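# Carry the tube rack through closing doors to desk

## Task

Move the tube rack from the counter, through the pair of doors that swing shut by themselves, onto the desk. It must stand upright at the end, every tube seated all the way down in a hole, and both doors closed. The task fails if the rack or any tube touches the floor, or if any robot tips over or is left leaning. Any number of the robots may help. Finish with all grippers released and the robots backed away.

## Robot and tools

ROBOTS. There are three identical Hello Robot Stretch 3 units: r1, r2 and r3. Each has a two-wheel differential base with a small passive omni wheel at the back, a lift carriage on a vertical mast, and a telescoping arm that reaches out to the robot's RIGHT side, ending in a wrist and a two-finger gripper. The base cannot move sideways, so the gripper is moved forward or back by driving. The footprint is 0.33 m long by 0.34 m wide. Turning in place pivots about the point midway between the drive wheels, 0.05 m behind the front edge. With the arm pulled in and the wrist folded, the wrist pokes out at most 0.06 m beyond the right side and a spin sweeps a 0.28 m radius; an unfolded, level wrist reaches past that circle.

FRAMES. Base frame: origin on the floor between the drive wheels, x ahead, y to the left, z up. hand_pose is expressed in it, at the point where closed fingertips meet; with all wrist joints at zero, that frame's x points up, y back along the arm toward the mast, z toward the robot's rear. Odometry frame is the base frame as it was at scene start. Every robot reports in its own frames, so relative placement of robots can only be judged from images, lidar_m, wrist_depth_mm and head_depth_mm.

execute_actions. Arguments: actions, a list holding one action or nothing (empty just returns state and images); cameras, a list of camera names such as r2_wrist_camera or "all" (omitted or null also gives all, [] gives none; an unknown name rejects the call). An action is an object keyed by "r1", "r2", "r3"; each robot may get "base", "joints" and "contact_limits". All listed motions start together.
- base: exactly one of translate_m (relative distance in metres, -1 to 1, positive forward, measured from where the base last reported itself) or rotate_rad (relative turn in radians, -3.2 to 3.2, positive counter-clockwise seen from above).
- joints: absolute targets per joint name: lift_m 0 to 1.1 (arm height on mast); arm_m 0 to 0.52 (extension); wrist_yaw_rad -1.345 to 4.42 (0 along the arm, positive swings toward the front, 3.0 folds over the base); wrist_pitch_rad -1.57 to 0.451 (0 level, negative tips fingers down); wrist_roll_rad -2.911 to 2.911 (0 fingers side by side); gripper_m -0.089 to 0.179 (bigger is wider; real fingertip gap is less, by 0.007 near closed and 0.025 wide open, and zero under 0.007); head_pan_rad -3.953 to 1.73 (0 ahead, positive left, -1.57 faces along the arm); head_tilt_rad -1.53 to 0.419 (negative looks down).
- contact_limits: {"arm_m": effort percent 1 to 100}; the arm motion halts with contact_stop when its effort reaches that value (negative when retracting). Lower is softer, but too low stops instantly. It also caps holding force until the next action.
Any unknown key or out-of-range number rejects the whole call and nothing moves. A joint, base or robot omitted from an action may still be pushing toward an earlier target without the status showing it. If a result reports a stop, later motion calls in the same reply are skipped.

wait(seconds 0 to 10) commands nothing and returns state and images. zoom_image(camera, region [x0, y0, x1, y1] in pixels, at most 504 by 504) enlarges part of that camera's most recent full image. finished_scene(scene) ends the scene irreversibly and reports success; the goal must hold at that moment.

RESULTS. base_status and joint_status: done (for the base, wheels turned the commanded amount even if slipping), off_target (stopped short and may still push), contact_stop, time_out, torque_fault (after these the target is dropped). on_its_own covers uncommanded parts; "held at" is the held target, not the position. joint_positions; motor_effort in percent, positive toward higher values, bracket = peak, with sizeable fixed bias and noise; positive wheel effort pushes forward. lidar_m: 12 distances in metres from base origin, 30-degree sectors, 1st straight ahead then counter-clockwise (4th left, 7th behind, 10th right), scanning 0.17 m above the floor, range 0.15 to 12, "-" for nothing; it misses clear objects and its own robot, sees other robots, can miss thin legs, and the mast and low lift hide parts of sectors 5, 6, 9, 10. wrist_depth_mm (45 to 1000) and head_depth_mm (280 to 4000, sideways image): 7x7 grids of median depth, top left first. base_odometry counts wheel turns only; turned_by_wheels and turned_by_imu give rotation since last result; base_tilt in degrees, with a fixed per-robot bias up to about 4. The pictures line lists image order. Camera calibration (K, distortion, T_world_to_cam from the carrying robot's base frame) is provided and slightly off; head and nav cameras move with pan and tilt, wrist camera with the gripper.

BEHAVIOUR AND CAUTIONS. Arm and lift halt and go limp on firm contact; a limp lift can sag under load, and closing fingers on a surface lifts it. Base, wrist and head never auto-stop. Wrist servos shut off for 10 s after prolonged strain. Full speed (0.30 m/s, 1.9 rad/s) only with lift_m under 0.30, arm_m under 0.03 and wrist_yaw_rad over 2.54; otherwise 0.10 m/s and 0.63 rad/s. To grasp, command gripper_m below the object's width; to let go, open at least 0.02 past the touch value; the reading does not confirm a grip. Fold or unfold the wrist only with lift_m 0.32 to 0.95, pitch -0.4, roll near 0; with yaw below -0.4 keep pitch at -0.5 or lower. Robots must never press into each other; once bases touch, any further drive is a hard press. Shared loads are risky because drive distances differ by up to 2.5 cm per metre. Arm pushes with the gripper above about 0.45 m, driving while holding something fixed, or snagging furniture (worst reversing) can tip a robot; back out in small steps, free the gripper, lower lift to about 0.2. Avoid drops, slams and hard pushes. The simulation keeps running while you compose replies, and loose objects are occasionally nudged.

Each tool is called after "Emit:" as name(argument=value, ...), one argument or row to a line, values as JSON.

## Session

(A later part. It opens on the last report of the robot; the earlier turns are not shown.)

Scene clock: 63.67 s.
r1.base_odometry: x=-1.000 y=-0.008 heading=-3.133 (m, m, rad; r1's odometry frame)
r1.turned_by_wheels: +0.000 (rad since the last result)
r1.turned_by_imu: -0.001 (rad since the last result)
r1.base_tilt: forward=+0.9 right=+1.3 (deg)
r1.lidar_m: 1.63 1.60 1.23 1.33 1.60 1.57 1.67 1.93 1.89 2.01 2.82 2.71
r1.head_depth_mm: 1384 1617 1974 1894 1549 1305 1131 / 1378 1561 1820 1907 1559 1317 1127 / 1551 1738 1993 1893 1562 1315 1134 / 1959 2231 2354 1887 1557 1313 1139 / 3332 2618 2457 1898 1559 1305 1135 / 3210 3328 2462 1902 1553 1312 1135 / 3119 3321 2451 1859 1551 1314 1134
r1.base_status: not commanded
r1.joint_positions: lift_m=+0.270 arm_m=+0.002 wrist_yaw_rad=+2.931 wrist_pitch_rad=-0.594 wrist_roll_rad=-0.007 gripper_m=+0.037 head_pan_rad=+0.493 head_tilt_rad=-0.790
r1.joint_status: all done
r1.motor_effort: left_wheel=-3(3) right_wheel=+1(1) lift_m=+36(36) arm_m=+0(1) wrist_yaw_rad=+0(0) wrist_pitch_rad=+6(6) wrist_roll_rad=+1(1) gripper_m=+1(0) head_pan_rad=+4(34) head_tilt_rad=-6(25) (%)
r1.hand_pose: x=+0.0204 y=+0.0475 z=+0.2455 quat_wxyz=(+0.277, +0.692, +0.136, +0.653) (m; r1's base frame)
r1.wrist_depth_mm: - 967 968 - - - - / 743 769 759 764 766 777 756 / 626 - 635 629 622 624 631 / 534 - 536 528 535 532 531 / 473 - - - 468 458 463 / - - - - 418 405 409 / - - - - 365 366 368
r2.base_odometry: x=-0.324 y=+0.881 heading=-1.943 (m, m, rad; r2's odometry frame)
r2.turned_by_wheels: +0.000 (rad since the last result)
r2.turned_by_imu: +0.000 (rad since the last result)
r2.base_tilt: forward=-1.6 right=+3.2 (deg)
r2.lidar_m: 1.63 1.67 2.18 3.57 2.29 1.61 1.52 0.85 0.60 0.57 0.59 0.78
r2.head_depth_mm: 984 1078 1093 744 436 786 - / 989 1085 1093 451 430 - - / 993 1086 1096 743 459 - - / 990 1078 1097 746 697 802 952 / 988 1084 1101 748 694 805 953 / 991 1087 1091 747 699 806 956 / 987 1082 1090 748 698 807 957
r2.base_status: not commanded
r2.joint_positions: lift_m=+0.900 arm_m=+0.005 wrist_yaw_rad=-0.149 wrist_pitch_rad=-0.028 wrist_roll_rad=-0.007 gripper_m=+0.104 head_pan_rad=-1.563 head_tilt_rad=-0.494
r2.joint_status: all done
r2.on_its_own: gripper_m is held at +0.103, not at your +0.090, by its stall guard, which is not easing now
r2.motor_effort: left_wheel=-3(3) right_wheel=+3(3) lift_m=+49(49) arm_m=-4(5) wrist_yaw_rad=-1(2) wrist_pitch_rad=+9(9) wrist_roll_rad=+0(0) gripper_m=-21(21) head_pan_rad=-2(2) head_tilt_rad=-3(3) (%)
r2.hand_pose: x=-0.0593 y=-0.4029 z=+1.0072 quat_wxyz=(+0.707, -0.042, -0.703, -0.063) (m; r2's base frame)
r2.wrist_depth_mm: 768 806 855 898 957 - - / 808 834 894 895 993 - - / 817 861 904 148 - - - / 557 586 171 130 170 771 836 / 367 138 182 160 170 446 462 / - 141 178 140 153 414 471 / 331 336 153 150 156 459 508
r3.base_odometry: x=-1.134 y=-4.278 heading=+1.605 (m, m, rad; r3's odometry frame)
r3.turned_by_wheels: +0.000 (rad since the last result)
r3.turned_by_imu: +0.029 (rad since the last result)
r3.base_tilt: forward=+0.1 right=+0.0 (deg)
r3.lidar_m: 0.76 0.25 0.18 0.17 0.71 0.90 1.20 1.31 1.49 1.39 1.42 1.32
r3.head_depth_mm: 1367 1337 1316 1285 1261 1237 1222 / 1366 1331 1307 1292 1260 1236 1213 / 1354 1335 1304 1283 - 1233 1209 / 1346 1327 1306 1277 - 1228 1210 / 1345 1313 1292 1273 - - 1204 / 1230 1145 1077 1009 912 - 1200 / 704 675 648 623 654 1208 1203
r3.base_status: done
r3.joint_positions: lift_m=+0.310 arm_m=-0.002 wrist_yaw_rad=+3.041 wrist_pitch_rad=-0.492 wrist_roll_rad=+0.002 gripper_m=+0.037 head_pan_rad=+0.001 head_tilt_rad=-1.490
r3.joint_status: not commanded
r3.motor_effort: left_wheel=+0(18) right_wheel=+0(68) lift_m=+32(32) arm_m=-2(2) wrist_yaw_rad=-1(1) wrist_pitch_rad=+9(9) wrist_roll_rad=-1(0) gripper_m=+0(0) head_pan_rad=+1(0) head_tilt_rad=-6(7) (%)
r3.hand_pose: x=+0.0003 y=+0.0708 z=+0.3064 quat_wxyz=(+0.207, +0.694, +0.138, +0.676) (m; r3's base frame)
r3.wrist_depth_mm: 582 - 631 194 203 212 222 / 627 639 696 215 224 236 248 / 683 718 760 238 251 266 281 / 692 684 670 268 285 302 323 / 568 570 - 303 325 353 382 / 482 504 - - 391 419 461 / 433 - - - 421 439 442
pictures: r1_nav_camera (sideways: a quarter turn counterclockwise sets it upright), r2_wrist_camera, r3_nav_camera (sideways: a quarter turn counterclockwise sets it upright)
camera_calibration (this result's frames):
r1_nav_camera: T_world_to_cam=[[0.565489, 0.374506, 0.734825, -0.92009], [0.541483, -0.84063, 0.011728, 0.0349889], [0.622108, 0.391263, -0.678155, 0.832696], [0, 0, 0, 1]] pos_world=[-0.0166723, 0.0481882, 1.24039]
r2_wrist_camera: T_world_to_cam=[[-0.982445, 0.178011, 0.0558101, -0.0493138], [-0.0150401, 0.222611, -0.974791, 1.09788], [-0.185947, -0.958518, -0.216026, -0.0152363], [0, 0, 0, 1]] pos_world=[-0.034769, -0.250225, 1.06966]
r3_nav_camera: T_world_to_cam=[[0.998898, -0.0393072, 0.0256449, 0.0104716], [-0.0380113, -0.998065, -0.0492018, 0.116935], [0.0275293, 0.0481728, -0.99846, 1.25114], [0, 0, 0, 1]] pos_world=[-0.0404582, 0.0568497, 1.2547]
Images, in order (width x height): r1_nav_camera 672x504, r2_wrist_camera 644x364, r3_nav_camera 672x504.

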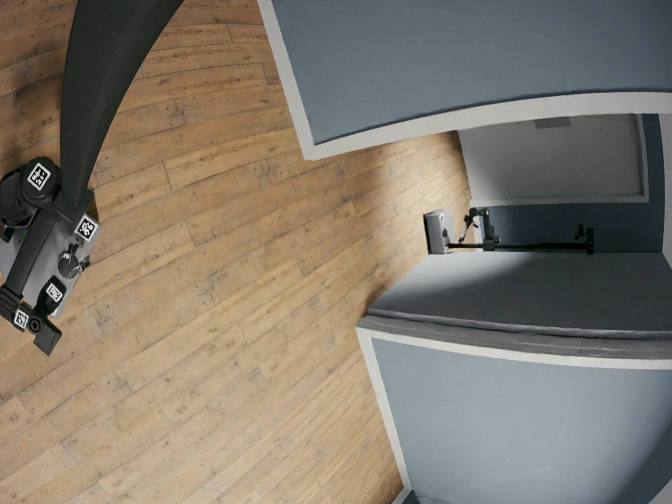

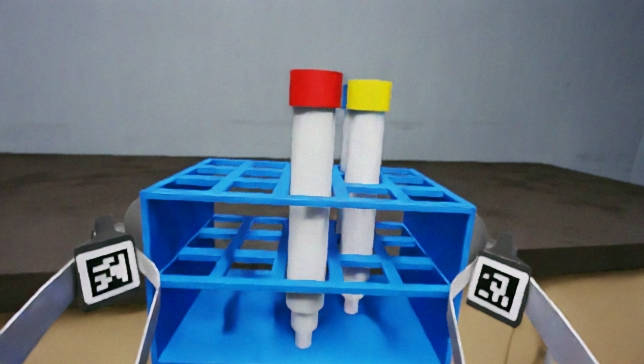

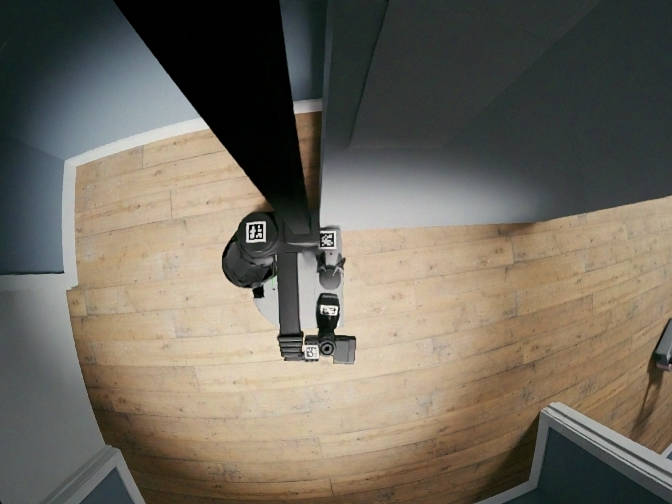

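Emit:
execute_actions(
  actions=[
    {"r2":{"joints":{"wrist_yaw_rad":1.9,"head_pan_rad":0,"head_tilt_rad":-0.8},"base":{"rotate_rad":1.6}},"r3":{"base":{"translate_m":0.05}},"r1":{"base":{"rotate_rad":0.53},"joints":{"head_pan_rad":0,"head_tilt_rad":-1.1,"wrist_yaw_rad":3.04}}},
  ],
  cameras=[],
)

Emit:
execute_actions(
  actions=[
    {"r1":{"base":{"translate_m":1}},"r2":{"base":{"translate_m":0.5}}},
  ],
  cameras=[],
)

Emit:
execute_actions(
  actions=[
    {"r1":{"base":{"translate_m":0.45}}},
  ],
  cameras=[],
)

Emit:
execute_actions(
  actions=[
    {"r1":{"base":{"rotate_rad":0.75}}},
  ],
  cameras=["r2_nav_camera","r3_nav_camera","r1_nav_camera"],
)

Scene clock: 68.27 s.
r1.base_odometry: x=-1.000 y=-0.008 heading=-2.604 (m, m, rad; r1's odometry frame)
r1.turned_by_wheels: +0.530 (rad since the last result)
r1.turned_by_imu: +0.527 (rad since the last result)
r1.base_tilt: forward=+0.9 right=+1.4 (deg)
r1.lidar_m: 1.60 1.23 1.33 1.60 1.58 1.67 1.92 1.89 2.00 2.82 2.72 1.62
r1.head_depth_mm: 1510 1846 1673 1484 1319 1192 1083 / 1548 1805 1686 1475 1321 1183 1097 / 1867 1937 1691 1482 1329 1192 - / 2214 1937 1684 1484 1323 1199 - / 2238 1966 1685 1493 1322 1204 - / 2325 1962 1699 1483 1323 1200 1108 / 2347 1963 1595 1492 1330 1199 1091
r1.base_status: done
r1.joint_positions: lift_m=+0.270 arm_m=+0.002 wrist_yaw_rad=+3.038 wrist_pitch_rad=-0.594 wrist_roll_rad=-0.007 gripper_m=+0.037 head_pan_rad=+0.007 head_tilt_rad=-1.087
r1.joint_status: all done
r1.motor_effort: left_wheel=-4(10) right_wheel=+1(7) lift_m=+36(36) arm_m=+0(0) wrist_yaw_rad=+3(4) wrist_pitch_rad=+6(6) wrist_roll_rad=+0(1) gripper_m=+0(0) head_pan_rad=-4(31) head_tilt_rad=-7(33) (%)
r1.hand_pose: x=-0.0007 y=+0.0509 z=+0.2455 quat_wxyz=(+0.241, +0.683, +0.173, +0.667) (m; r1's base frame)
r1.wrist_depth_mm: 970 - - - - - 940 / 746 733 760 764 772 758 772 / 626 623 621 628 635 625 623 / 531 530 540 535 531 534 531 / 473 - - - 473 468 464 / - - - - 419 408 406 / - - - - 365 367 365
r2.base_odometry: x=-0.324 y=+0.881 heading=-0.344 (m, m, rad; r2's odometry frame)
r2.turned_by_wheels: +1.600 (rad since the last result)
r2.turned_by_imu: +1.617 (rad since the last result)
r2.base_tilt: forward=-1.6 right=+3.3 (deg)
r2.lidar_m: 3.58 2.22 1.59 1.52 0.82 0.60 0.57 0.59 0.80 1.63 1.68 2.25
r2.head_depth_mm: 3177 2589 2043 304 317 1230 1129 / 3123 2639 2064 313 307 772 1126 / 3144 2633 2083 1705 313 770 1130 / 3158 2645 2080 1724 1442 1253 1137 / 3117 2668 2070 1720 1477 1278 1136 / 3197 2622 2080 1724 1475 1282 1140 / 3223 2650 2094 1733 1467 1275 1134
r2.base_status: done
r2.joint_positions: lift_m=+0.900 arm_m=+0.005 wrist_yaw_rad=+1.898 wrist_pitch_rad=-0.028 wrist_roll_rad=-0.007 gripper_m=+0.104 head_pan_rad=-0.007 head_tilt_rad=-0.790
r2.joint_status: all done
r2.on_its_own: gripper_m is held at +0.103, not at your +0.090, by its stall guard, which is not easing now
r2.motor_effort: left_wheel=-3(7) right_wheel=+3(9) lift_m=+49(49) arm_m=-4(4) wrist_yaw_rad=+2(5) wrist_pitch_rad=+9(9) wrist_roll_rad=+0(0) gripper_m=-19(20) head_pan_rad=+3(36) head_tilt_rad=-5(27) (%)
r2.hand_pose: x=+0.2206 y=-0.0683 z=+1.0072 quat_wxyz=(+0.422, +0.579, -0.402, +0.571) (m; r2's base frame)
r2.wrist_depth_mm: - - - - - - - / - - - - - - - / - - - 152 - - - / - - 171 131 170 - - / - 138 183 161 182 - - / - 141 178 141 153 - - / - - 153 150 156 - -
r3.base_odometry: x=-1.135 y=-4.228 heading=+1.605 (m, m, rad; r3's odometry frame)
r3.turned_by_wheels: +0.000 (rad since the last result)
r3.turned_by_imu: +0.001 (rad since the last result)
r3.base_tilt: forward=+0.1 right=+0.0 (deg)
r3.lidar_m: 0.76 0.25 0.18 0.17 0.18 0.91 1.25 1.36 1.49 1.39 1.41 1.28
r3.head_depth_mm: 1370 1345 1312 1289 1270 1241 1222 / 1361 1337 1316 1289 1261 1241 1218 / 1366 1327 1309 1283 - 1236 1221 / 1356 1323 1304 1287 - 1229 1209 / 1348 1315 1293 1274 - - 1210 / 1236 1155 1087 1018 927 - 1194 / 708 682 659 631 602 1206 1196
r3.base_status: done
r3.joint_positions: lift_m=+0.310 arm_m=-0.002 wrist_yaw_rad=+3.041 wrist_pitch_rad=-0.492 wrist_roll_rad=+0.002 gripper_m=+0.037 head_pan_rad=+0.001 head_tilt_rad=-1.490
r3.joint_status: not commanded
r3.motor_effort: left_wheel=+4(7) right_wheel=-5(3) lift_m=+32(31) arm_m=-3(2) wrist_yaw_rad=-2(2) wrist_pitch_rad=+9(9) wrist_roll_rad=+0(0) gripper_m=+0(1) head_pan_rad=+0(0) head_tilt_rad=-7(7) (%)
r3.hand_pose: x=+0.0003 y=+0.0708 z=+0.3064 quat_wxyz=(+0.207, +0.694, +0.138, +0.676) (m; r3's base frame)
r3.wrist_depth_mm: 586 - 188 198 205 215 225 / 634 662 206 215 227 237 251 / 700 725 232 239 254 269 283 / 670 689 260 268 286 306 328 / 567 565 - 308 329 357 385 / 486 507 - - 390 429 463 / 437 - - - 426 438 441
pictures: none
No camera images: the call's "cameras" was empty. Leave "cameras" out to get every camera's image.

Scene clock: 74.20 s.
r1.base_odometry: x=-1.859 y=-0.520 heading=-2.604 (m, m, rad; r1's odometry frame)
r1.turned_by_wheels: +0.000 (rad since the last result)
r1.turned_by_imu: -0.006 (rad since the last result)
r1.base_tilt: forward=+0.8 right=+1.3 (deg)
r1.lidar_m: 0.83 2.70 0.57 0.56 1.91 2.13 2.84 2.79 2.96 2.29 1.07 0.68
r1.head_depth_mm: 699 778 916 1125 1316 1192 1088 / 831 943 1084 1333 1320 1197 1094 / 1034 1209 1442 1474 1330 1192 - / 1355 1663 1680 1488 1329 1192 - / 1486 1756 1689 1486 1325 1192 - / 2158 1868 1701 1492 1331 1206 1106 / 2371 1973 1688 1491 1327 1197 1091
r1.base_status: done
r1.joint_positions: lift_m=+0.270 arm_m=+0.002 wrist_yaw_rad=+3.039 wrist_pitch_rad=-0.594 wrist_roll_rad=-0.007 gripper_m=+0.037 head_pan_rad=+0.007 head_tilt_rad=-1.088
r1.joint_status: not commanded
r1.motor_effort: left_wheel=-3(5) right_wheel=+1(6) lift_m=+36(36) arm_m=+0(1) wrist_yaw_rad=+2(3) wrist_pitch_rad=+6(6) wrist_roll_rad=+1(0) gripper_m=+0(1) head_pan_rad=-3(3) head_tilt_rad=-7(7) (%)
r1.hand_pose: x=-0.0008 y=+0.0509 z=+0.2455 quat_wxyz=(+0.241, +0.683, +0.173, +0.667) (m; r1's base frame)
r1.wrist_depth_mm: 959 - 922 657 880 - - / 756 744 760 700 728 765 768 / 616 623 622 625 629 632 619 / 530 524 544 530 530 532 538 / 469 - - - 477 458 463 / - - - - 418 406 410 / - - - - 364 365 367
r2.base_odometry: x=+0.147 y=+0.713 heading=-0.344 (m, m, rad; r2's odometry frame)
r2.turned_by_wheels: +0.000 (rad since the last result)
r2.turned_by_imu: +0.002 (rad since the last result)
r2.base_tilt: forward=-1.6 right=+3.2 (deg)
r2.lidar_m: 3.08 2.25 1.60 1.54 1.58 1.12 1.07 1.11 1.68 1.61 1.66 2.24
r2.head_depth_mm: 2756 2628 2054 300 317 1232 1129 / 2762 2588 2071 312 306 774 1125 / 2784 2598 2078 1733 327 773 1128 / 2770 2634 2072 1722 1444 1259 1137 / 2794 2660 2082 1718 1464 1277 1139 / 2795 2641 2108 1739 1475 1287 1136 / 2778 2639 2104 1732 1476 1281 1139
r2.base_status: done
r2.joint_positions: lift_m=+0.900 arm_m=+0.005 wrist_yaw_rad=+1.898 wrist_pitch_rad=-0.028 wrist_roll_rad=-0.007 gripper_m=+0.104 head_pan_rad=-0.007 head_tilt_rad=-0.790
r2.joint_status: not commanded
r2.on_its_own: gripper_m is held at +0.103, not at your +0.090, by its stall guard, which is not easing now
r2.motor_effort: left_wheel=-3(4) right_wheel=+4(7) lift_m=+49(49) arm_m=-4(4) wrist_yaw_rad=+3(2) wrist_pitch_rad=+9(9) wrist_roll_rad=+0(0) gripper_m=-19(20) head_pan_rad=+3(3) head_tilt_rad=-5(5) (%)
r2.hand_pose: x=+0.2206 y=-0.0683 z=+1.0072 quat_wxyz=(+0.422, +0.579, -0.402, +0.571) (m; r2's base frame)
r2.wrist_depth_mm: - - - - - - - / - - - - - - - / - - - 152 - - - / - - 172 131 170 - - / - 138 182 161 182 - - / - 140 177 141 153 - - / - - 153 151 156 - -
r3.base_odometry: x=-1.135 y=-4.228 heading=+1.605 (m, m, rad; r3's odometry frame)
r3.turned_by_wheels: +0.000 (rad since the last result)
r3.turned_by_imu: +0.002 (rad since the last result)
r3.base_tilt: forward=+0.1 right=+0.0 (deg)
r3.lidar_m: 0.77 0.25 0.18 0.17 0.18 0.91 1.25 1.36 1.48 1.39 1.41 1.28
r3.head_depth_mm: 1360 1344 1317 1291 1267 1242 1213 / 1360 1336 1314 1288 1265 1230 1213 / 1357 1339 1304 1277 - 1229 1207 / 1352 1320 1289 1273 - 1232 1208 / 1341 1324 1295 1266 - - 1200 / 1237 1154 1082 1014 925 - 1205 / 708 682 654 629 602 1212 1193
r3.base_status: not commanded
r3.joint_positions: lift_m=+0.310 arm_m=-0.002 wrist_yaw_rad=+3.041 wrist_pitch_rad=-0.492 wrist_roll_rad=+0.002 gripper_m=+0.037 head_pan_rad=+0.001 head_tilt_rad=-1.490
r3.joint_status: not commanded
r3.motor_effort: left_wheel=+3(4) right_wheel=-5(4) lift_m=+32(32) arm_m=-2(2) wrist_yaw_rad=-2(1) wrist_pitch_rad=+9(10) wrist_roll_rad=-1(0) gripper_m=+0(0) head_pan_rad=+0(1) head_tilt_rad=-6(6) (%)
r3.hand_pose: x=+0.0003 y=+0.0708 z=+0.3064 quat_wxyz=(+0.207, +0.694, +0.138, +0.676) (m; r3's base frame)
r3.wrist_depth_mm: 589 - 188 196 205 215 224 / 639 667 206 216 226 238 249 / 701 725 230 241 254 267 284 / 687 678 259 269 287 305 330 / 567 568 - 308 328 360 384 / 485 506 - - 396 429 466 / 433 - - - 427 437 441
pictures: none
No camera images: the call's "cameras" was empty. Leave "cameras" out to get every camera's image.

Scene clock: 77.37 s.
r1.base_odometry: x=-2.245 y=-0.751 heading=-2.604 (m, m, rad; r1's odometry frame)
r1.turned_by_wheels: +0.000 (rad since the last result)
r1.turned_by_imu: -0.003 (rad since the last result)
r1.base_tilt: forward=+1.0 right=+1.3 (deg)
r1.lidar_m: 0.55 1.03 1.55 1.19 1.17 2.33 3.25 3.17 2.95 2.22 0.35 0.36
r1.head_depth_mm: 449 497 558 632 730 982 1084 / 535 606 697 814 979 1169 1102 / 662 773 924 1146 1299 1195 - / 867 1067 1377 1453 1320 1199 - / 1126 1343 1492 1489 1329 1204 - / 2168 1240 1502 1479 1324 1194 1108 / 2159 1915 1688 1494 1335 1207 1095
r1.base_status: done
r1.joint_positions: lift_m=+0.270 arm_m=+0.002 wrist_yaw_rad=+3.039 wrist_pitch_rad=-0.594 wrist_roll_rad=-0.007 gripper_m=+0.037 head_pan_rad=+0.007 head_tilt_rad=-1.088
r1.joint_status: not commanded
r1.motor_effort: left_wheel=-3(5) right_wheel=+1(6) lift_m=+36(36) arm_m=+0(0) wrist_yaw_rad=+2(1) wrist_pitch_rad=+6(6) wrist_roll_rad=+1(0) gripper_m=+0(0) head_pan_rad=-3(3) head_tilt_rad=-7(7) (%)
r1.hand_pose: x=-0.0008 y=+0.0509 z=+0.2455 quat_wxyz=(+0.241, +0.683, +0.173, +0.667) (m; r1's base frame)
r1.wrist_depth_mm: 911 - - - - - - / 758 591 770 762 762 761 759 / 621 628 629 629 617 629 625 / 529 530 546 538 526 528 531 / 472 - - - 473 464 464 / - - - - 417 410 409 / - - - - 367 366 366
r2.base_odometry: x=+0.147 y=+0.713 heading=-0.344 (m, m, rad; r2's odometry frame)
r2.turned_by_wheels: +0.000 (rad since the last result)
r2.turned_by_imu: +0.000 (rad since the last result)
r2.base_tilt: forward=-1.6 right=+3.2 (deg)
r2.lidar_m: 3.08 2.24 1.61 1.54 1.59 1.12 1.07 1.11 1.69 1.61 1.66 2.23
r2.head_depth_mm: 2721 2590 2067 299 316 1224 1123 / 2712 2604 2068 312 306 774 1126 / 2708 2646 2073 1707 327 773 1126 / 2780 2652 2089 1718 1440 1263 1133 / 2817 2648 2084 1741 1466 1282 1138 / 2803 2620 2101 1718 1477 1287 1135 / 2775 2665 2087 1730 1475 1284 1147
r2.base_status: not commanded
r2.joint_positions: lift_m=+0.900 arm_m=+0.005 wrist_yaw_rad=+1.898 wrist_pitch_rad=-0.028 wrist_roll_rad=-0.007 gripper_m=+0.104 head_pan_rad=-0.007 head_tilt_rad=-0.790
r2.joint_status: not commanded
r2.on_its_own: gripper_m is held at +0.103, not at your +0.090, by its stall guard, which is not easing now
r2.motor_effort: left_wheel=-3(4) right_wheel=+3(3) lift_m=+50(50) arm_m=-4(4) wrist_yaw_rad=+2(3) wrist_pitch_rad=+9(9) wrist_roll_rad=+0(0) gripper_m=-20(20) head_pan_rad=+3(3) head_tilt_rad=-5(5) (%)
r2.hand_pose: x=+0.2206 y=-0.0683 z=+1.0072 quat_wxyz=(+0.422, +0.579, -0.402, +0.571) (m; r2's base frame)
r2.wrist_depth_mm: - - - - - - - / - - - - - - - / - - - 152 - - - / - - 171 131 170 - - / - 138 183 161 182 - - / - 141 177 141 153 - - / - - 153 151 156 - -
r3.base_odometry: x=-1.135 y=-4.228 heading=+1.605 (m, m, rad; r3's odometry frame)
r3.turned_by_wheels: +0.000 (rad since the last result)
r3.turned_by_imu: +0.001 (rad since the last result)
r3.base_tilt: forward=+0.1 right=+0.0 (deg)
r3.lidar_m: 0.76 0.25 0.18 0.17 0.18 0.91 1.26 1.36 1.48 1.39 1.41 1.07
r3.head_depth_mm: 1367 1340 1311 1287 1268 1243 1219 / 1369 1340 1320 1293 1261 1235 1213 / 1344 1321 1307 1293 - 1233 1205 / 1352 1324 1311 1274 - 1235 1207 / 1345 1317 1304 1269 - - 1202 / 1238 1151 1081 1017 921 - 1207 / 707 680 655 631 603 1210 1193
r3.base_status: not commanded
r3.joint_positions: lift_m=+0.310 arm_m=-0.002 wrist_yaw_rad=+3.041 wrist_pitch_rad=-0.492 wrist_roll_rad=+0.002 gripper_m=+0.037 head_pan_rad=+0.001 head_tilt_rad=-1.490
r3.joint_status: not commanded
r3.motor_effort: left_wheel=+3(3) right_wheel=-5(4) lift_m=+32(32) arm_m=-3(2) wrist_yaw_rad=-1(1) wrist_pitch_rad=+9(9) wrist_roll_rad=+0(0) gripper_m=+0(0) head_pan_rad=+0(0) head_tilt_rad=-6(7) (%)
r3.hand_pose: x=+0.0003 y=+0.0708 z=+0.3064 quat_wxyz=(+0.207, +0.694, +0.138, +0.676) (m; r3's base frame)
r3.wrist_depth_mm: 590 - 190 195 204 214 223 / 645 661 206 217 227 237 250 / 688 724 232 240 255 268 285 / 672 692 260 269 287 304 327 / 568 568 - 308 330 357 385 / 487 505 - - 393 428 467 / 436 - - - 423 440 436
pictures: none
No camera images: the call's "cameras" was empty. Leave "cameras" out to get every camera's image.

Scene clock: 79.17 s.
r1.base_odometry: x=-2.245 y=-0.751 heading=-1.854 (m, m, rad; r1's odometry frame)
r1.turned_by_wheels: +0.750 (rad since the last result)
r1.turned_by_imu: +0.747 (rad since the last result)
r1.base_tilt: forward=+1.0 right=+1.3 (deg)
r1.lidar_m: 2.21 1.32 0.62 0.63 2.60 3.17 3.17 2.91 0.38 0.34 0.41 0.80
r1.head_depth_mm: 2139 1892 1430 1472 1319 1185 1051 / 2181 1966 1676 1473 1321 1193 1098 / 2205 1923 1672 1477 1322 1191 - / 2230 1954 1683 1483 1323 1197 - / 2271 1971 1676 1491 1331 1197 - / 2104 1968 1694 1475 1326 1200 1098 / 1746 1878 1688 1489 1330 1198 1091
r1.base_status: done
r1.joint_positions: lift_m=+0.270 arm_m=+0.002 wrist_yaw_rad=+3.039 wrist_pitch_rad=-0.594 wrist_roll_rad=-0.007 gripper_m=+0.037 head_pan_rad=+0.007 head_tilt_rad=-1.088
r1.joint_status: not commanded
r1.motor_effort: left_wheel=-4(8) right_wheel=+1(6) lift_m=+36(36) arm_m=+0(1) wrist_yaw_rad=+2(2) wrist_pitch_rad=+6(6) wrist_roll_rad=+0(1) gripper_m=+0(1) head_pan_rad=-2(3) head_tilt_rad=-7(7) (%)
r1.hand_pose: x=-0.0008 y=+0.0509 z=+0.2455 quat_wxyz=(+0.241, +0.683, +0.173, +0.667) (m; r1's base frame)
r1.wrist_depth_mm: 960 - - 929 650 - - / 759 754 764 727 708 760 764 / 624 626 631 614 627 626 617 / 528 526 536 531 532 531 534 / 479 - - - 480 460 462 / - - - - 417 409 407 / - - - - 365 370 364
r2.base_odometry: x=+0.147 y=+0.713 heading=-0.344 (m, m, rad; r2's odometry frame)
r2.turned_by_wheels: +0.000 (rad since the last result)
r2.turned_by_imu: +0.000 (rad since the last result)
r2.base_tilt: forward=-1.6 right=+3.3 (deg)
r2.lidar_m: 3.07 2.24 1.61 1.54 1.59 1.12 1.07 1.11 1.69 1.61 1.66 2.23
r2.head_depth_mm: 2752 2616 2059 299 317 1227 1123 / 2766 2584 2068 312 306 773 1133 / 2745 2641 2054 1719 327 768 1130 / 2755 2634 2071 1716 1441 1251 1129 / 2763 2645 2084 1715 1469 1282 1131 / 2797 2661 2105 1727 1471 1288 1135 / 2770 2666 2077 1729 1474 1276 1143
r2.base_status: not commanded
r2.joint_positions: lift_m=+0.900 arm_m=+0.005 wrist_yaw_rad=+1.898 wrist_pitch_rad=-0.028 wrist_roll_rad=-0.007 gripper_m=+0.104 head_pan_rad=-0.007 head_tilt_rad=-0.790
r2.joint_status: not commanded
r2.on_its_own: gripper_m is held at +0.103, not at your +0.090, by its stall guard, which is not easing now
r2.motor_effort: left_wheel=-3(3) right_wheel=+3(3) lift_m=+50(49) arm_m=-4(4) wrist_yaw_rad=+2(2) wrist_pitch_rad=+9(9) wrist_roll_rad=+0(0) gripper_m=-19(20) head_pan_rad=+3(3) head_tilt_rad=-5(4) (%)
r2.hand_pose: x=+0.2206 y=-0.0683 z=+1.0072 quat_wxyz=(+0.422, +0.579, -0.402, +0.571) (m; r2's base frame)
r2.wrist_depth_mm: - - - - - - - / - - - - - - - / - - - 152 - - - / - - 171 130 170 - - / - 138 182 161 182 - - / - 141 177 141 153 - - / - - 153 150 156 - -
r3.base_odometry: x=-1.135 y=-4.228 heading=+1.605 (m, m, rad; r3's odometry frame)
r3.turned_by_wheels: +0.000 (rad since the last result)
r3.turned_by_imu: +0.001 (rad since the last result)
r3.base_tilt: forward=+0.1 right=+0.0 (deg)
r3.lidar_m: 0.76 0.25 0.18 0.17 0.18 0.91 1.26 1.36 1.48 1.39 1.41 1.28
r3.head_depth_mm: 1379 1347 1311 1282 1271 1237 1223 / 1356 1330 1306 1282 1257 1236 1223 / 1354 1328 1306 1272 - 1234 1215 / 1348 1326 1302 1277 - 1220 1205 / 1337 1322 1303 1274 - - 1197 / 1239 1160 1084 1020 925 - 1203 / 707 681 653 634 605 1212 1197
r3.base_status: not commanded
r3.joint_positions: lift_m=+0.310 arm_m=-0.002 wrist_yaw_rad=+3.041 wrist_pitch_rad=-0.492 wrist_roll_rad=+0.002 gripper_m=+0.037 head_pan_rad=+0.001 head_tilt_rad=-1.490
r3.joint_status: not commanded
r3.motor_effort: left_wheel=+4(3) right_wheel=-5(4) lift_m=+32(32) arm_m=-2(2) wrist_yaw_rad=-2(2) wrist_pitch_rad=+9(9) wrist_roll_rad=+0(1) gripper_m=+0(1) head_pan_rad=+0(0) head_tilt_rad=-7(7) (%)
r3.hand_pose: x=+0.0003 y=+0.0708 z=+0.3064 quat_wxyz=(+0.207, +0.694, +0.138, +0.676) (m; r3's base frame)
r3.wrist_depth_mm: 594 - 190 196 205 215 225 / 644 653 206 216 227 238 251 / 695 726 231 240 253 269 284 / 681 685 260 271 287 306 325 / 559 570 - 309 329 358 383 / 484 506 - - 394 425 474 / 435 - - - 423 438 443
pictures: r1_nav_camera (sideways: a quarter turn counterclockwise sets it upright), r2_nav_camera (sideways: a quarter turn counterclockwise sets it upright), r3_nav_camera (sideways: a quarter turn counterclockwise sets it upright)
camera_calibration (this result's frames):
r1_nav_camera: T_world_to_cam=[[0.860852, 0.0681998, 0.504265, -0.621487], [0.0860021, -0.996222, -0.0120828, 0.0687663], [0.501536, 0.0537694, -0.863464, 1.07438], [0, 0, 0, 1]] pos_world=[-0.00974781, 0.0531228, 1.24192]
r2_nav_camera: T_world_to_cam=[[0.691796, -0.0336204, 0.72131, -0.902671], [-0.0427411, -0.999071, -0.0055746, 0.0610131], [0.720827, -0.0269731, -0.69259, 0.854707], [0, 0, 0, 1]] pos_world=[0.0109766, 0.0536624, 1.24341]
r3_nav_camera: T_world_to_cam=[[0.998898, -0.0393071, 0.0256451, 0.0104712], [-0.0380111, -0.998065, -0.0492018, 0.116935], [0.0275295, 0.0481728, -0.99846, 1.25114], [0, 0, 0, 1]] pos_world=[-0.0404582, 0.0568497, 1.2547]
Images, in order (width x height): r1_nav_camera 672x504, r2_nav_camera 672x504, r3_nav_camera 672x504.

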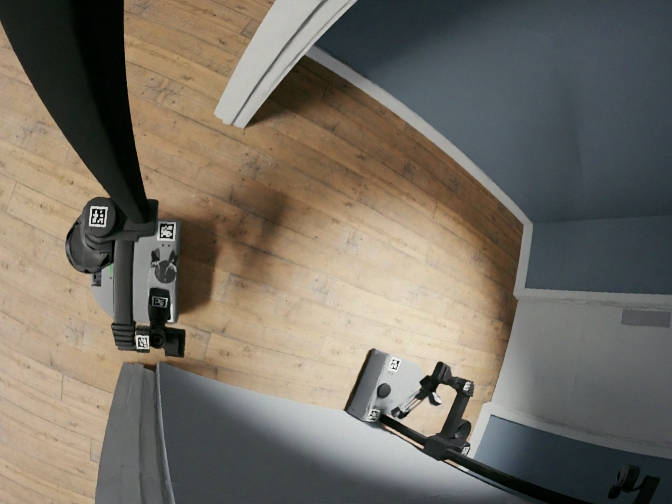

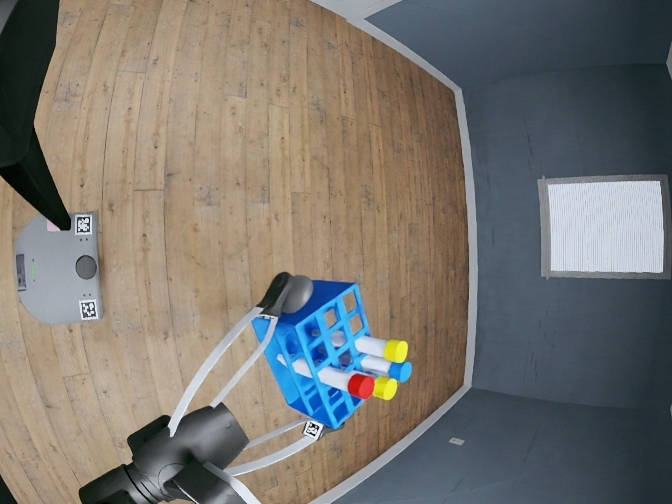

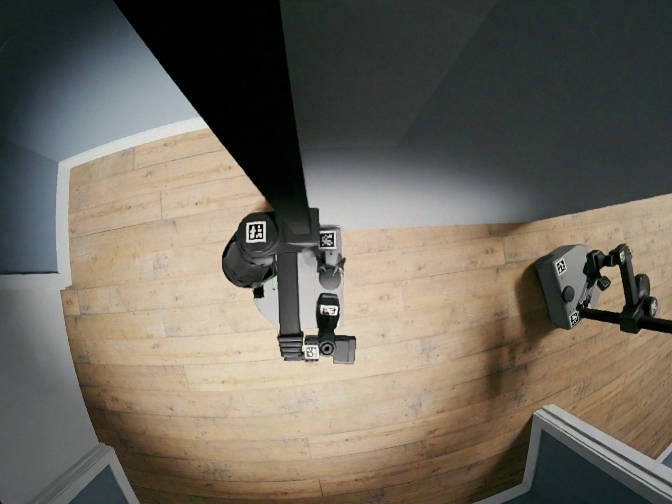

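Emit:
execute_actions(
  actions=[
    {"r1":{"base":{"rotate_rad":0.17},"joints":{"head_tilt_rad":-1.5}}},
  ],
  cameras=[],
)

Emit:
execute_actions(
  actions=[
    {"r1":{"base":{"translate_m":1}},"r2":{"base":{"translate_m":0.5}}},
  ],
  cameras=["r1_nav_camera"],
)

Emit:
execute_actions(
  actions=[
    {"r1":{"base":{"translate_m":0.3}},"r2":{"base":{"translate_m":0.3}}},
  ],
  cameras=[],
)

Emit:
execute_actions(
  actions=[
    {"r1":{"base":{"rotate_rad":-0.95}}},
  ],
  cameras=["r1_nav_camera"],
)

Scene clock: 81.50 s.
r1.base_odometry: x=-2.245 y=-0.751 heading=-1.684 (m, m, rad; r1's odometry frame)
r1.turned_by_wheels: +0.170 (rad since the last result)
r1.turned_by_imu: +0.169 (rad since the last result)
r1.base_tilt: forward=+0.9 right=+1.3 (deg)
r1.lidar_m: 1.76 1.23 0.62 2.25 2.95 3.17 3.26 2.22 0.36 0.34 0.47 1.01
r1.head_depth_mm: 1369 1340 1310 1278 1105 1199 1186 / 1375 1352 1305 1276 1245 1227 1193 / 1388 1348 1314 1285 - 1218 1192 / 1388 1349 1312 1289 - 1218 1201 / 1398 1355 1320 1284 - - 1199 / 1398 1369 1334 1291 1262 1226 1200 / 1392 1367 1333 1299 1258 1214 1205
r1.base_status: done
r1.joint_positions: lift_m=+0.270 arm_m=+0.002 wrist_yaw_rad=+3.039 wrist_pitch_rad=-0.594 wrist_roll_rad=-0.007 gripper_m=+0.037 head_pan_rad=+0.006 head_tilt_rad=-1.483
r1.joint_status: all done
r1.motor_effort: left_wheel=-3(9) right_wheel=+2(6) lift_m=+36(36) arm_m=-1(1) wrist_yaw_rad=+2(1) wrist_pitch_rad=+6(6) wrist_roll_rad=+1(1) gripper_m=+0(0) head_pan_rad=-3(3) head_tilt_rad=-10(40) (%)
r1.hand_pose: x=-0.0008 y=+0.0509 z=+0.2455 quat_wxyz=(+0.241, +0.683, +0.173, +0.667) (m; r1's base frame)
r1.wrist_depth_mm: 961 - - - 627 931 922 / 756 751 757 744 693 756 760 / 631 625 627 626 626 625 630 / 530 534 531 529 534 530 527 / 477 - - - 469 464 465 / - - - - 419 411 411 / - - - - 362 367 364
r2.base_odometry: x=+0.147 y=+0.713 heading=-0.344 (m, m, rad; r2's odometry frame)
r2.turned_by_wheels: +0.000 (rad since the last result)
r2.turned_by_imu: +0.000 (rad since the last result)
r2.base_tilt: forward=-1.6 right=+3.2 (deg)
r2.lidar_m: 3.08 2.25 1.60 1.54 1.58 1.12 1.07 1.11 1.68 1.61 1.66 2.23
r2.head_depth_mm: 2744 2628 2075 299 317 1228 1128 / 2712 2618 2073 312 306 775 1128 / 2692 2606 2086 1719 327 770 1134 / 2759 2634 2080 1717 1437 1250 1129 / 2750 2644 2090 1725 1475 1284 1139 / 2753 2661 2073 1730 1467 1271 1139 / 2782 2686 2105 1736 1485 1286 1143
r2.base_status: not commanded
r2.joint_positions: lift_m=+0.900 arm_m=+0.005 wrist_yaw_rad=+1.898 wrist_pitch_rad=-0.028 wrist_roll_rad=-0.007 gripper_m=+0.104 head_pan_rad=-0.007 head_tilt_rad=-0.790
r2.joint_status: not commanded
r2.on_its_own: gripper_m is held at +0.103, not at your +0.090, by its stall guard, which is not easing now
r2.motor_effort: left_wheel=-3(3) right_wheel=+4(3) lift_m=+50(49) arm_m=-4(4) wrist_yaw_rad=+2(2) wrist_pitch_rad=+9(9) wrist_roll_rad=+0(0) gripper_m=-20(19) head_pan_rad=+2(3) head_tilt_rad=-5(5) (%)
r2.hand_pose: x=+0.2206 y=-0.0683 z=+1.0072 quat_wxyz=(+0.422, +0.579, -0.402, +0.571) (m; r2's base frame)
r2.wrist_depth_mm: - - - - - - - / - - - - - - - / - - - 152 - - - / - - 171 131 170 - - / - 138 183 161 183 - - / - 141 178 141 153 - - / - - 153 150 156 - -
r3.base_odometry: x=-1.135 y=-4.228 heading=+1.605 (m, m, rad; r3's odometry frame)
r3.turned_by_wheels: +0.000 (rad since the last result)
r3.turned_by_imu: +0.001 (rad since the last result)
r3.base_tilt: forward=+0.1 right=+0.1 (deg)
r3.lidar_m: 0.76 0.25 0.18 0.17 0.18 0.91 1.26 1.37 1.49 1.39 1.41 1.28
r3.head_depth_mm: 1366 1341 1313 1292 1275 1242 1222 / 1363 1335 1316 1282 1259 1239 1210 / 1353 1334 1303 1291 - 1232 1214 / 1342 1318 1299 1283 - 1230 1212 / 1344 1324 1294 1274 - - 1203 / 1232 1156 1084 1017 921 - 1194 / 706 682 654 630 604 1214 1199
r3.base_status: not commanded
r3.joint_positions: lift_m=+0.310 arm_m=-0.002 wrist_yaw_rad=+3.041 wrist_pitch_rad=-0.492 wrist_roll_rad=+0.002 gripper_m=+0.037 head_pan_rad=+0.001 head_tilt_rad=-1.490
r3.joint_status: not commanded
r3.motor_effort: left_wheel=+3(3) right_wheel=-5(5) lift_m=+32(32) arm_m=-2(2) wrist_yaw_rad=-1(2) wrist_pitch_rad=+9(9) wrist_roll_rad=+0(0) gripper_m=+0(0) head_pan_rad=-1(0) head_tilt_rad=-7(6) (%)
r3.hand_pose: x=+0.0003 y=+0.0708 z=+0.3064 quat_wxyz=(+0.207, +0.694, +0.138, +0.676) (m; r3's base frame)
r3.wrist_depth_mm: 587 - 190 195 204 214 226 / 638 668 205 215 226 240 251 / 685 710 232 240 255 267 285 / 688 693 258 272 286 305 327 / 568 571 - 308 328 356 385 / 482 501 - - 395 422 467 / 439 - - - 423 441 441
pictures: none
No camera images: the call's "cameras" was empty. Leave "cameras" out to get every camera's image.

Scene clock: 87.47 s.
r1.base_odometry: x=-2.358 y=-1.745 heading=-1.684 (m, m, rad; r1's odometry frame)
r1.turned_by_wheels: +0.000 (rad since the last result)
r1.turned_by_imu: -0.006 (rad since the last result)
r1.base_tilt: forward=+0.9 right=+1.3 (deg)
r1.lidar_m: 1.10 0.76 0.72 0.74 0.88 0.84 4.17 0.86 0.64 0.64 1.56 1.39
r1.head_depth_mm: 1384 1342 1299 1282 1246 1214 1186 / 1384 1349 1318 1279 1242 1213 1191 / 1380 1346 1324 1278 - 1216 1199 / 1384 1350 1315 1284 - 1212 1196 / 1384 1353 1325 1291 - - 1198 / 1277 1360 1324 1292 1263 1223 1201 / 1073 1260 1318 1291 1266 1227 1202
r1.base_status: done
r1.joint_positions: lift_m=+0.270 arm_m=+0.002 wrist_yaw_rad=+3.039 wrist_pitch_rad=-0.594 wrist_roll_rad=-0.007 gripper_m=+0.037 head_pan_rad=+0.006 head_tilt_rad=-1.483
r1.joint_status: not commanded
r1.motor_effort: left_wheel=-2(4) right_wheel=+1(6) lift_m=+36(36) arm_m=-1(0) wrist_yaw_rad=+2(1) wrist_pitch_rad=+6(6) wrist_roll_rad=+1(0) gripper_m=+0(0) head_pan_rad=-3(3) head_tilt_rad=-10(9) (%)
r1.hand_pose: x=-0.0008 y=+0.0509 z=+0.2455 quat_wxyz=(+0.241, +0.683, +0.173, +0.667) (m; r1's base frame)
r1.wrist_depth_mm: 741 - 804 769 698 655 611 / 732 730 757 758 737 701 650 / 620 624 628 626 627 626 630 / 528 526 541 533 527 533 531 / 473 - - - 472 460 464 / - - - - 418 409 412 / - - - - 363 364 367
r2.base_odometry: x=+0.617 y=+0.544 heading=-0.344 (m, m, rad; r2's odometry frame)
r2.turned_by_wheels: +0.000 (rad since the last result)
r2.turned_by_imu: +0.002 (rad since the last result)
r2.base_tilt: forward=-1.6 right=+3.2 (deg)
r2.lidar_m: 2.57 2.25 1.62 1.54 1.60 1.64 1.57 1.63 1.67 1.60 1.65 2.22
r2.head_depth_mm: 2299 2479 2046 308 317 1221 1128 / 2288 2496 2075 312 307 774 1132 / 2289 2549 2057 1705 327 772 1131 / 2324 2508 2072 1723 1440 1246 1131 / 2321 2537 2096 1729 1472 1285 1135 / 2328 2566 2089 1752 1467 1274 1135 / 2341 2602 2091 1732 1463 1291 1140
r2.base_status: done
r2.joint_positions: lift_m=+0.900 arm_m=+0.005 wrist_yaw_rad=+1.898 wrist_pitch_rad=-0.028 wrist_roll_rad=-0.007 gripper_m=+0.104 head_pan_rad=-0.007 head_tilt_rad=-0.790
r2.joint_status: not commanded
r2.on_its_own: gripper_m is held at +0.103, not at your +0.090, by its stall guard, which is not easing now
r2.motor_effort: left_wheel=-3(3) right_wheel=+3(7) lift_m=+49(50) arm_m=-4(4) wrist_yaw_rad=+2(2) wrist_pitch_rad=+9(9) wrist_roll_rad=+0(0) gripper_m=-19(21) head_pan_rad=+3(3) head_tilt_rad=-5(4) (%)
r2.hand_pose: x=+0.2206 y=-0.0683 z=+1.0072 quat_wxyz=(+0.422, +0.579, -0.402, +0.571) (m; r2's base frame)
r2.wrist_depth_mm: - - - - - - - / - - - - - - - / - - - 152 - - - / - - 171 131 169 - - / - 138 183 161 177 - - / - 141 177 141 153 - - / - - 153 150 155 - -
r3.base_odometry: x=-1.135 y=-4.228 heading=+1.605 (m, m, rad; r3's odometry frame)
r3.turned_by_wheels: +0.000 (rad since the last result)
r3.turned_by_imu: +0.002 (rad since the last result)
r3.base_tilt: forward=+0.1 right=+0.0 (deg)
r3.lidar_m: 0.76 0.25 0.18 0.17 0.18 0.91 1.26 1.36 1.48 0.65 0.64 1.28
r3.head_depth_mm: 1365 1339 1304 1284 1270 1246 1211 / 1357 1341 1301 1285 1258 1229 1226 / 1363 1342 1303 1289 - 1233 1208 / 1359 1328 1298 1276 - 1222 1206 / 1350 1319 1294 1268 - - 1198 / 1240 1157 1089 1017 925 - 1197 / 710 681 656 632 601 1208 1194
r3.base_status: not commanded
r3.joint_positions: lift_m=+0.310 arm_m=-0.002 wrist_yaw_rad=+3.041 wrist_pitch_rad=-0.492 wrist_roll_rad=+0.002 gripper_m=+0.037 head_pan_rad=+0.001 head_tilt_rad=-1.490
r3.joint_status: not commanded
r3.motor_effort: left_wheel=+3(4) right_wheel=-4(5) lift_m=+32(32) arm_m=-3(2) wrist_yaw_rad=-1(1) wrist_pitch_rad=+9(9) wrist_roll_rad=-1(1) gripper_m=+0(0) head_pan_rad=+0(0) head_tilt_rad=-6(7) (%)
r3.hand_pose: x=+0.0003 y=+0.0708 z=+0.3064 quat_wxyz=(+0.207, +0.694, +0.138, +0.676) (m; r3's base frame)
r3.wrist_depth_mm: 589 - 189 196 204 214 225 / 642 651 206 216 227 239 251 / 686 718 231 239 255 268 283 / 676 690 260 271 286 304 327 / 563 572 - 309 327 355 385 / 483 494 - - 399 431 470 / 431 - - - 424 439 444
pictures: r1_nav_camera (sideways: a quarter turn counterclockwise sets it upright)
camera_calibration (this result's frames):
r1_nav_camera: T_world_to_cam=[[0.988689, 0.0687818, 0.133282, -0.139121], [0.0749373, -0.996315, -0.0417262, 0.107412], [0.12992, 0.051242, -0.990199, 1.24116], [0, 0, 0, 1]] pos_world=[-0.0317543, 0.0529857, 1.25202]
Images, in order (width x height): r1_nav_camera 672x504.

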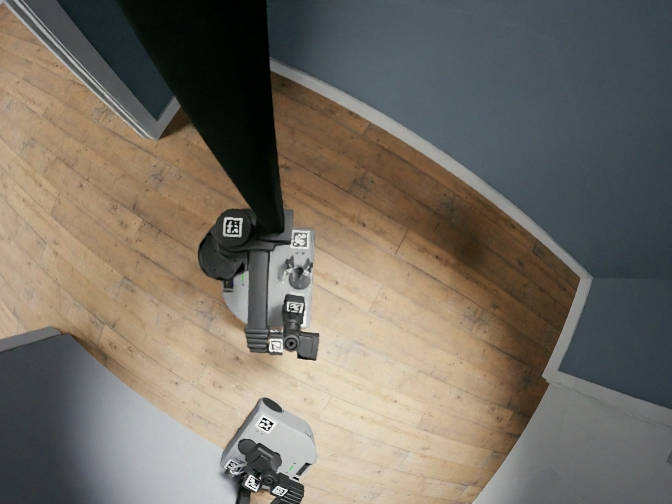

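Scene clock: 91.47 s.
r1.base_odometry: x=-2.392 y=-2.043 heading=-1.684 (m, m, rad; r1's odometry frame)
r1.turned_by_wheels: +0.000 (rad since the last result)
r1.turned_by_imu: -0.002 (rad since the last result)
r1.base_tilt: forward=+1.0 right=+1.4 (deg)
r1.lidar_m: 0.90 0.62 0.59 0.61 0.79 1.09 1.39 1.01 0.77 1.53 1.28 1.12
r1.head_depth_mm: 1362 1342 1300 1274 1239 1217 1187 / 1369 1347 1307 1283 1254 1213 1189 / 1385 1344 1317 1280 - 1216 1199 / 1390 1351 1314 1288 - 1215 1194 / 1272 1356 1319 1290 - - 1205 / 1034 1254 1315 1295 1265 1230 1195 / 875 1025 1220 1293 1256 1226 1202
r1.base_status: done
r1.joint_positions: lift_m=+0.270 arm_m=+0.002 wrist_yaw_rad=+3.039 wrist_pitch_rad=-0.594 wrist_roll_rad=-0.007 gripper_m=+0.037 head_pan_rad=+0.006 head_tilt_rad=-1.484
r1.joint_status: not commanded
r1.motor_effort: left_wheel=-2(5) right_wheel=+1(6) lift_m=+36(36) arm_m=-1(0) wrist_yaw_rad=+1(2) wrist_pitch_rad=+6(6) wrist_roll_rad=+0(1) gripper_m=-1(0) head_pan_rad=-3(3) head_tilt_rad=-9(10) (%)
r1.hand_pose: x=-0.0009 y=+0.0509 z=+0.2455 quat_wxyz=(+0.241, +0.683, +0.173, +0.667) (m; r1's base frame)
r1.wrist_depth_mm: 847 - 678 643 586 542 505 / 754 747 721 690 638 588 545 / 625 630 626 626 628 603 580 / 530 530 541 532 531 534 534 / 470 - - - 477 466 462 / - - - - 420 407 409 / - - - - 365 365 367
r2.base_odometry: x=+0.900 y=+0.443 heading=-0.344 (m, m, rad; r2's odometry frame)
r2.turned_by_wheels: +0.000 (rad since the last result)
r2.turned_by_imu: +0.001 (rad since the last result)
r2.base_tilt: forward=-1.6 right=+3.2 (deg)
r2.lidar_m: 2.27 2.25 1.62 1.56 1.61 1.95 1.87 1.94 1.66 1.59 1.65 2.21
r2.head_depth_mm: 2024 2310 2085 300 317 1231 1128 / 2006 2323 2073 312 307 773 1133 / 2012 2326 2100 1707 327 770 1131 / 2004 2331 2086 1720 1432 1248 1132 / 2045 2329 2106 1725 1475 1284 1137 / 2020 2316 2114 1739 1467 1281 1137 / 2031 2362 2106 1736 1472 1286 1135
r2.base_status: done
r2.joint_positions: lift_m=+0.900 arm_m=+0.005 wrist_yaw_rad=+1.898 wrist_pitch_rad=-0.028 wrist_roll_rad=-0.007 gripper_m=+0.104 head_pan_rad=-0.007 head_tilt_rad=-0.790
r2.joint_status: not commanded
r2.on_its_own: gripper_m is held at +0.103, not at your +0.090, by its stall guard, which is not easing now
r2.motor_effort: left_wheel=-3(4) right_wheel=+3(8) lift_m=+49(49) arm_m=-4(3) wrist_yaw_rad=+2(2) wrist_pitch_rad=+9(9) wrist_roll_rad=+0(0) gripper_m=-20(21) head_pan_rad=+2(3) head_tilt_rad=-5(5) (%)
r2.hand_pose: x=+0.2206 y=-0.0683 z=+1.0072 quat_wxyz=(+0.422, +0.579, -0.402, +0.571) (m; r2's base frame)
r2.wrist_depth_mm: - - - - - - - / - - - - - - - / - - - 152 - - - / - - 171 131 170 - - / - 138 183 161 183 - - / - 140 178 141 153 - - / - - 153 150 156 - -
r3.base_odometry: x=-1.135 y=-4.228 heading=+1.605 (m, m, rad; r3's odometry frame)
r3.turned_by_wheels: +0.000 (rad since the last result)
r3.turned_by_imu: +0.001 (rad since the last result)
r3.base_tilt: forward=+0.1 right=+0.0 (deg)
r3.lidar_m: 0.76 0.25 0.18 0.17 0.18 0.91 1.25 1.36 1.48 0.78 1.41 1.28
r3.head_depth_mm: 1365 1341 1316 1282 1257 1251 1223 / 1353 1341 1316 1287 1261 1242 1215 / 1364 1329 1298 1287 - 1238 1218 / 1351 1321 1304 1284 - 1221 1210 / 1347 1323 1300 1268 - - 1199 / 1242 1163 1083 1019 925 - 1194 / 707 682 657 631 603 1210 1199
r3.base_status: not commanded
r3.joint_positions: lift_m=+0.310 arm_m=-0.002 wrist_yaw_rad=+3.041 wrist_pitch_rad=-0.492 wrist_roll_rad=+0.002 gripper_m=+0.037 head_pan_rad=+0.001 head_tilt_rad=-1.490
r3.joint_status: not commanded
r3.motor_effort: left_wheel=+3(3) right_wheel=-5(4) lift_m=+33(32) arm_m=-2(2) wrist_yaw_rad=-1(1) wrist_pitch_rad=+9(9) wrist_roll_rad=+0(0) gripper_m=+0(0) head_pan_rad=+0(0) head_tilt_rad=-6(6) (%)
r3.hand_pose: x=+0.0003 y=+0.0708 z=+0.3064 quat_wxyz=(+0.207, +0.694, +0.138, +0.676) (m; r3's base frame)
r3.wrist_depth_mm: 583 - 189 197 205 216 225 / 637 660 206 216 227 236 250 / 688 735 231 240 253 266 284 / 679 688 259 271 288 304 325 / 557 564 - 306 329 355 391 / 479 503 - - 395 425 475 / 438 - - - 425 435 440
pictures: none
No camera images: the call's "cameras" was empty. Leave "cameras" out to get every camera's image.

Scene clock: 93.30 s.
r1.base_odometry: x=-2.392 y=-2.043 heading=-2.634 (m, m, rad; r1's odometry frame)
r1.turned_by_wheels: -0.950 (rad since the last result)
r1.turned_by_imu: -0.947 (rad since the last result)
r1.base_tilt: forward=+1.0 right=+1.3 (deg)
r1.lidar_m: 1.24 1.12 0.81 0.61 0.60 0.62 0.87 1.09 1.26 0.99 0.77 1.54
r1.head_depth_mm: 1382 1342 1302 1277 1238 1212 1181 / 1382 1345 1303 1276 1252 1217 1188 / 1387 1351 1311 1276 - 1218 1193 / 1385 1345 1310 1283 - 1213 1197 / 1391 1355 1318 1276 - - 1201 / 1403 1356 1332 1291 1266 1221 1203 / 1379 1366 1326 1303 1261 1222 1088
r1.base_status: done
r1.joint_positions: lift_m=+0.270 arm_m=+0.002 wrist_yaw_rad=+3.039 wrist_pitch_rad=-0.594 wrist_roll_rad=-0.007 gripper_m=+0.037 head_pan_rad=+0.006 head_tilt_rad=-1.484
r1.joint_status: not commanded
r1.motor_effort: left_wheel=+0(7) right_wheel=-2(6) lift_m=+36(36) arm_m=+0(1) wrist_yaw_rad=+1(1) wrist_pitch_rad=+6(6) wrist_roll_rad=+0(0) gripper_m=+1(0) head_pan_rad=-3(3) head_tilt_rad=-9(9) (%)
r1.hand_pose: x=-0.0009 y=+0.0509 z=+0.2455 quat_wxyz=(+0.241, +0.683, +0.173, +0.667) (m; r1's base frame)
r1.wrist_depth_mm: 473 - 620 725 844 - 879 / 509 546 689 734 764 763 756 / 540 582 617 632 629 629 628 / 526 535 541 530 531 540 529 / 468 - - - 472 467 464 / - - - - 417 407 408 / - - - - 364 367 366
r2.base_odometry: x=+0.900 y=+0.443 heading=-0.344 (m, m, rad; r2's odometry frame)
r2.turned_by_wheels: +0.000 (rad since the last result)
r2.turned_by_imu: +0.000 (rad since the last result)
r2.base_tilt: forward=-1.6 right=+3.3 (deg)
r2.lidar_m: 2.27 2.26 1.63 1.56 1.60 1.95 1.88 1.94 1.66 1.59 1.64 2.21
r2.head_depth_mm: 2027 2328 2080 300 316 1229 1127 / 2031 2308 2055 312 306 773 1126 / 2034 2322 2092 1718 327 769 1131 / 2016 2304 2099 1710 1435 1262 1127 / 2020 2341 2083 1729 1476 1276 1136 / 2016 2347 2059 1719 1468 1286 1134 / 2054 2353 2107 1742 1469 1289 1141
r2.base_status: not commanded
r2.joint_positions: lift_m=+0.900 arm_m=+0.005 wrist_yaw_rad=+1.898 wrist_pitch_rad=-0.028 wrist_roll_rad=-0.007 gripper_m=+0.104 head_pan_rad=-0.007 head_tilt_rad=-0.790
r2.joint_status: not commanded
r2.on_its_own: gripper_m is held at +0.103, not at your +0.090, by its stall guard, which is not easing now
r2.motor_effort: left_wheel=-3(3) right_wheel=+3(4) lift_m=+49(49) arm_m=-4(4) wrist_yaw_rad=+2(2) wrist_pitch_rad=+9(9) wrist_roll_rad=+0(0) gripper_m=-21(20) head_pan_rad=+2(3) head_tilt_rad=-5(5) (%)
r2.hand_pose: x=+0.2206 y=-0.0683 z=+1.0072 quat_wxyz=(+0.422, +0.579, -0.402, +0.571) (m; r2's base frame)
r2.wrist_depth_mm: - - - - - - - / - - - - - - - / - - - 151 - - - / - - 171 130 170 - - / - 138 182 161 177 - - / - 140 177 141 153 - - / - - 153 150 157 - -
r3.base_odometry: x=-1.135 y=-4.228 heading=+1.605 (m, m, rad; r3's odometry frame)
r3.turned_by_wheels: +0.000 (rad since the last result)
r3.turned_by_imu: +0.001 (rad since the last result)
r3.base_tilt: forward=+0.1 right=+0.0 (deg)
r3.lidar_m: 0.76 0.25 0.18 0.17 0.18 0.91 1.26 1.37 1.49 0.77 1.41 1.28
r3.head_depth_mm: 1363 1341 1307 1290 1267 1242 1216 / 1363 1342 1305 1296 1264 1245 1207 / 1350 1330 1315 1282 - 1226 1215 / 1344 1320 1302 1269 - 1235 1202 / 1350 1323 1295 1269 - - 1207 / 1238 1151 1090 1025 923 - 1198 / 710 683 653 631 601 1215 1203
r3.base_status: not commanded
r3.joint_positions: lift_m=+0.310 arm_m=-0.002 wrist_yaw_rad=+3.041 wrist_pitch_rad=-0.492 wrist_roll_rad=+0.002 gripper_m=+0.037 head_pan_rad=+0.001 head_tilt_rad=-1.490
r3.joint_status: not commanded
r3.motor_effort: left_wheel=+3(3) right_wheel=-4(5) lift_m=+32(32) arm_m=-2(2) wrist_yaw_rad=-2(1) wrist_pitch_rad=+10(9) wrist_roll_rad=-1(0) gripper_m=+0(0) head_pan_rad=+0(0) head_tilt_rad=-6(7) (%)
r3.hand_pose: x=+0.0003 y=+0.0708 z=+0.3064 quat_wxyz=(+0.207, +0.694, +0.138, +0.676) (m; r3's base frame)
r3.wrist_depth_mm: 588 - 189 196 205 214 224 / 650 658 207 215 226 238 250 / 696 718 232 240 253 267 283 / 690 685 258 271 288 305 327 / 569 574 - 306 328 358 386 / 478 506 - - 395 426 472 / 436 - - - 423 441 442
pictures: r1_nav_camera (sideways: a quarter turn counterclockwise sets it upright)
camera_calibration (this result's frames):
r1_nav_camera: T_world_to_cam=[[0.988706, 0.0687341, 0.13318, -0.138989], [0.0748849, -0.996319, -0.0417332, 0.107422], [0.129821, 0.051235, -0.990213, 1.24118], [0, 0, 0, 1]] pos_world=[-0.0317569, 0.0529875, 1.25203]
Images, in order (width x height): r1_nav_camera 672x504.

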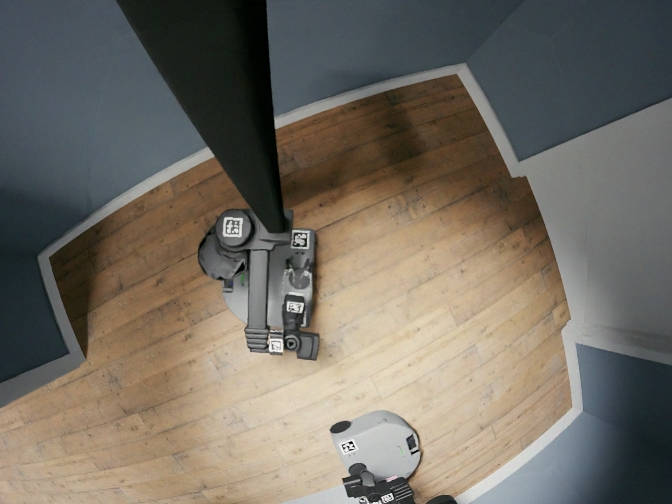

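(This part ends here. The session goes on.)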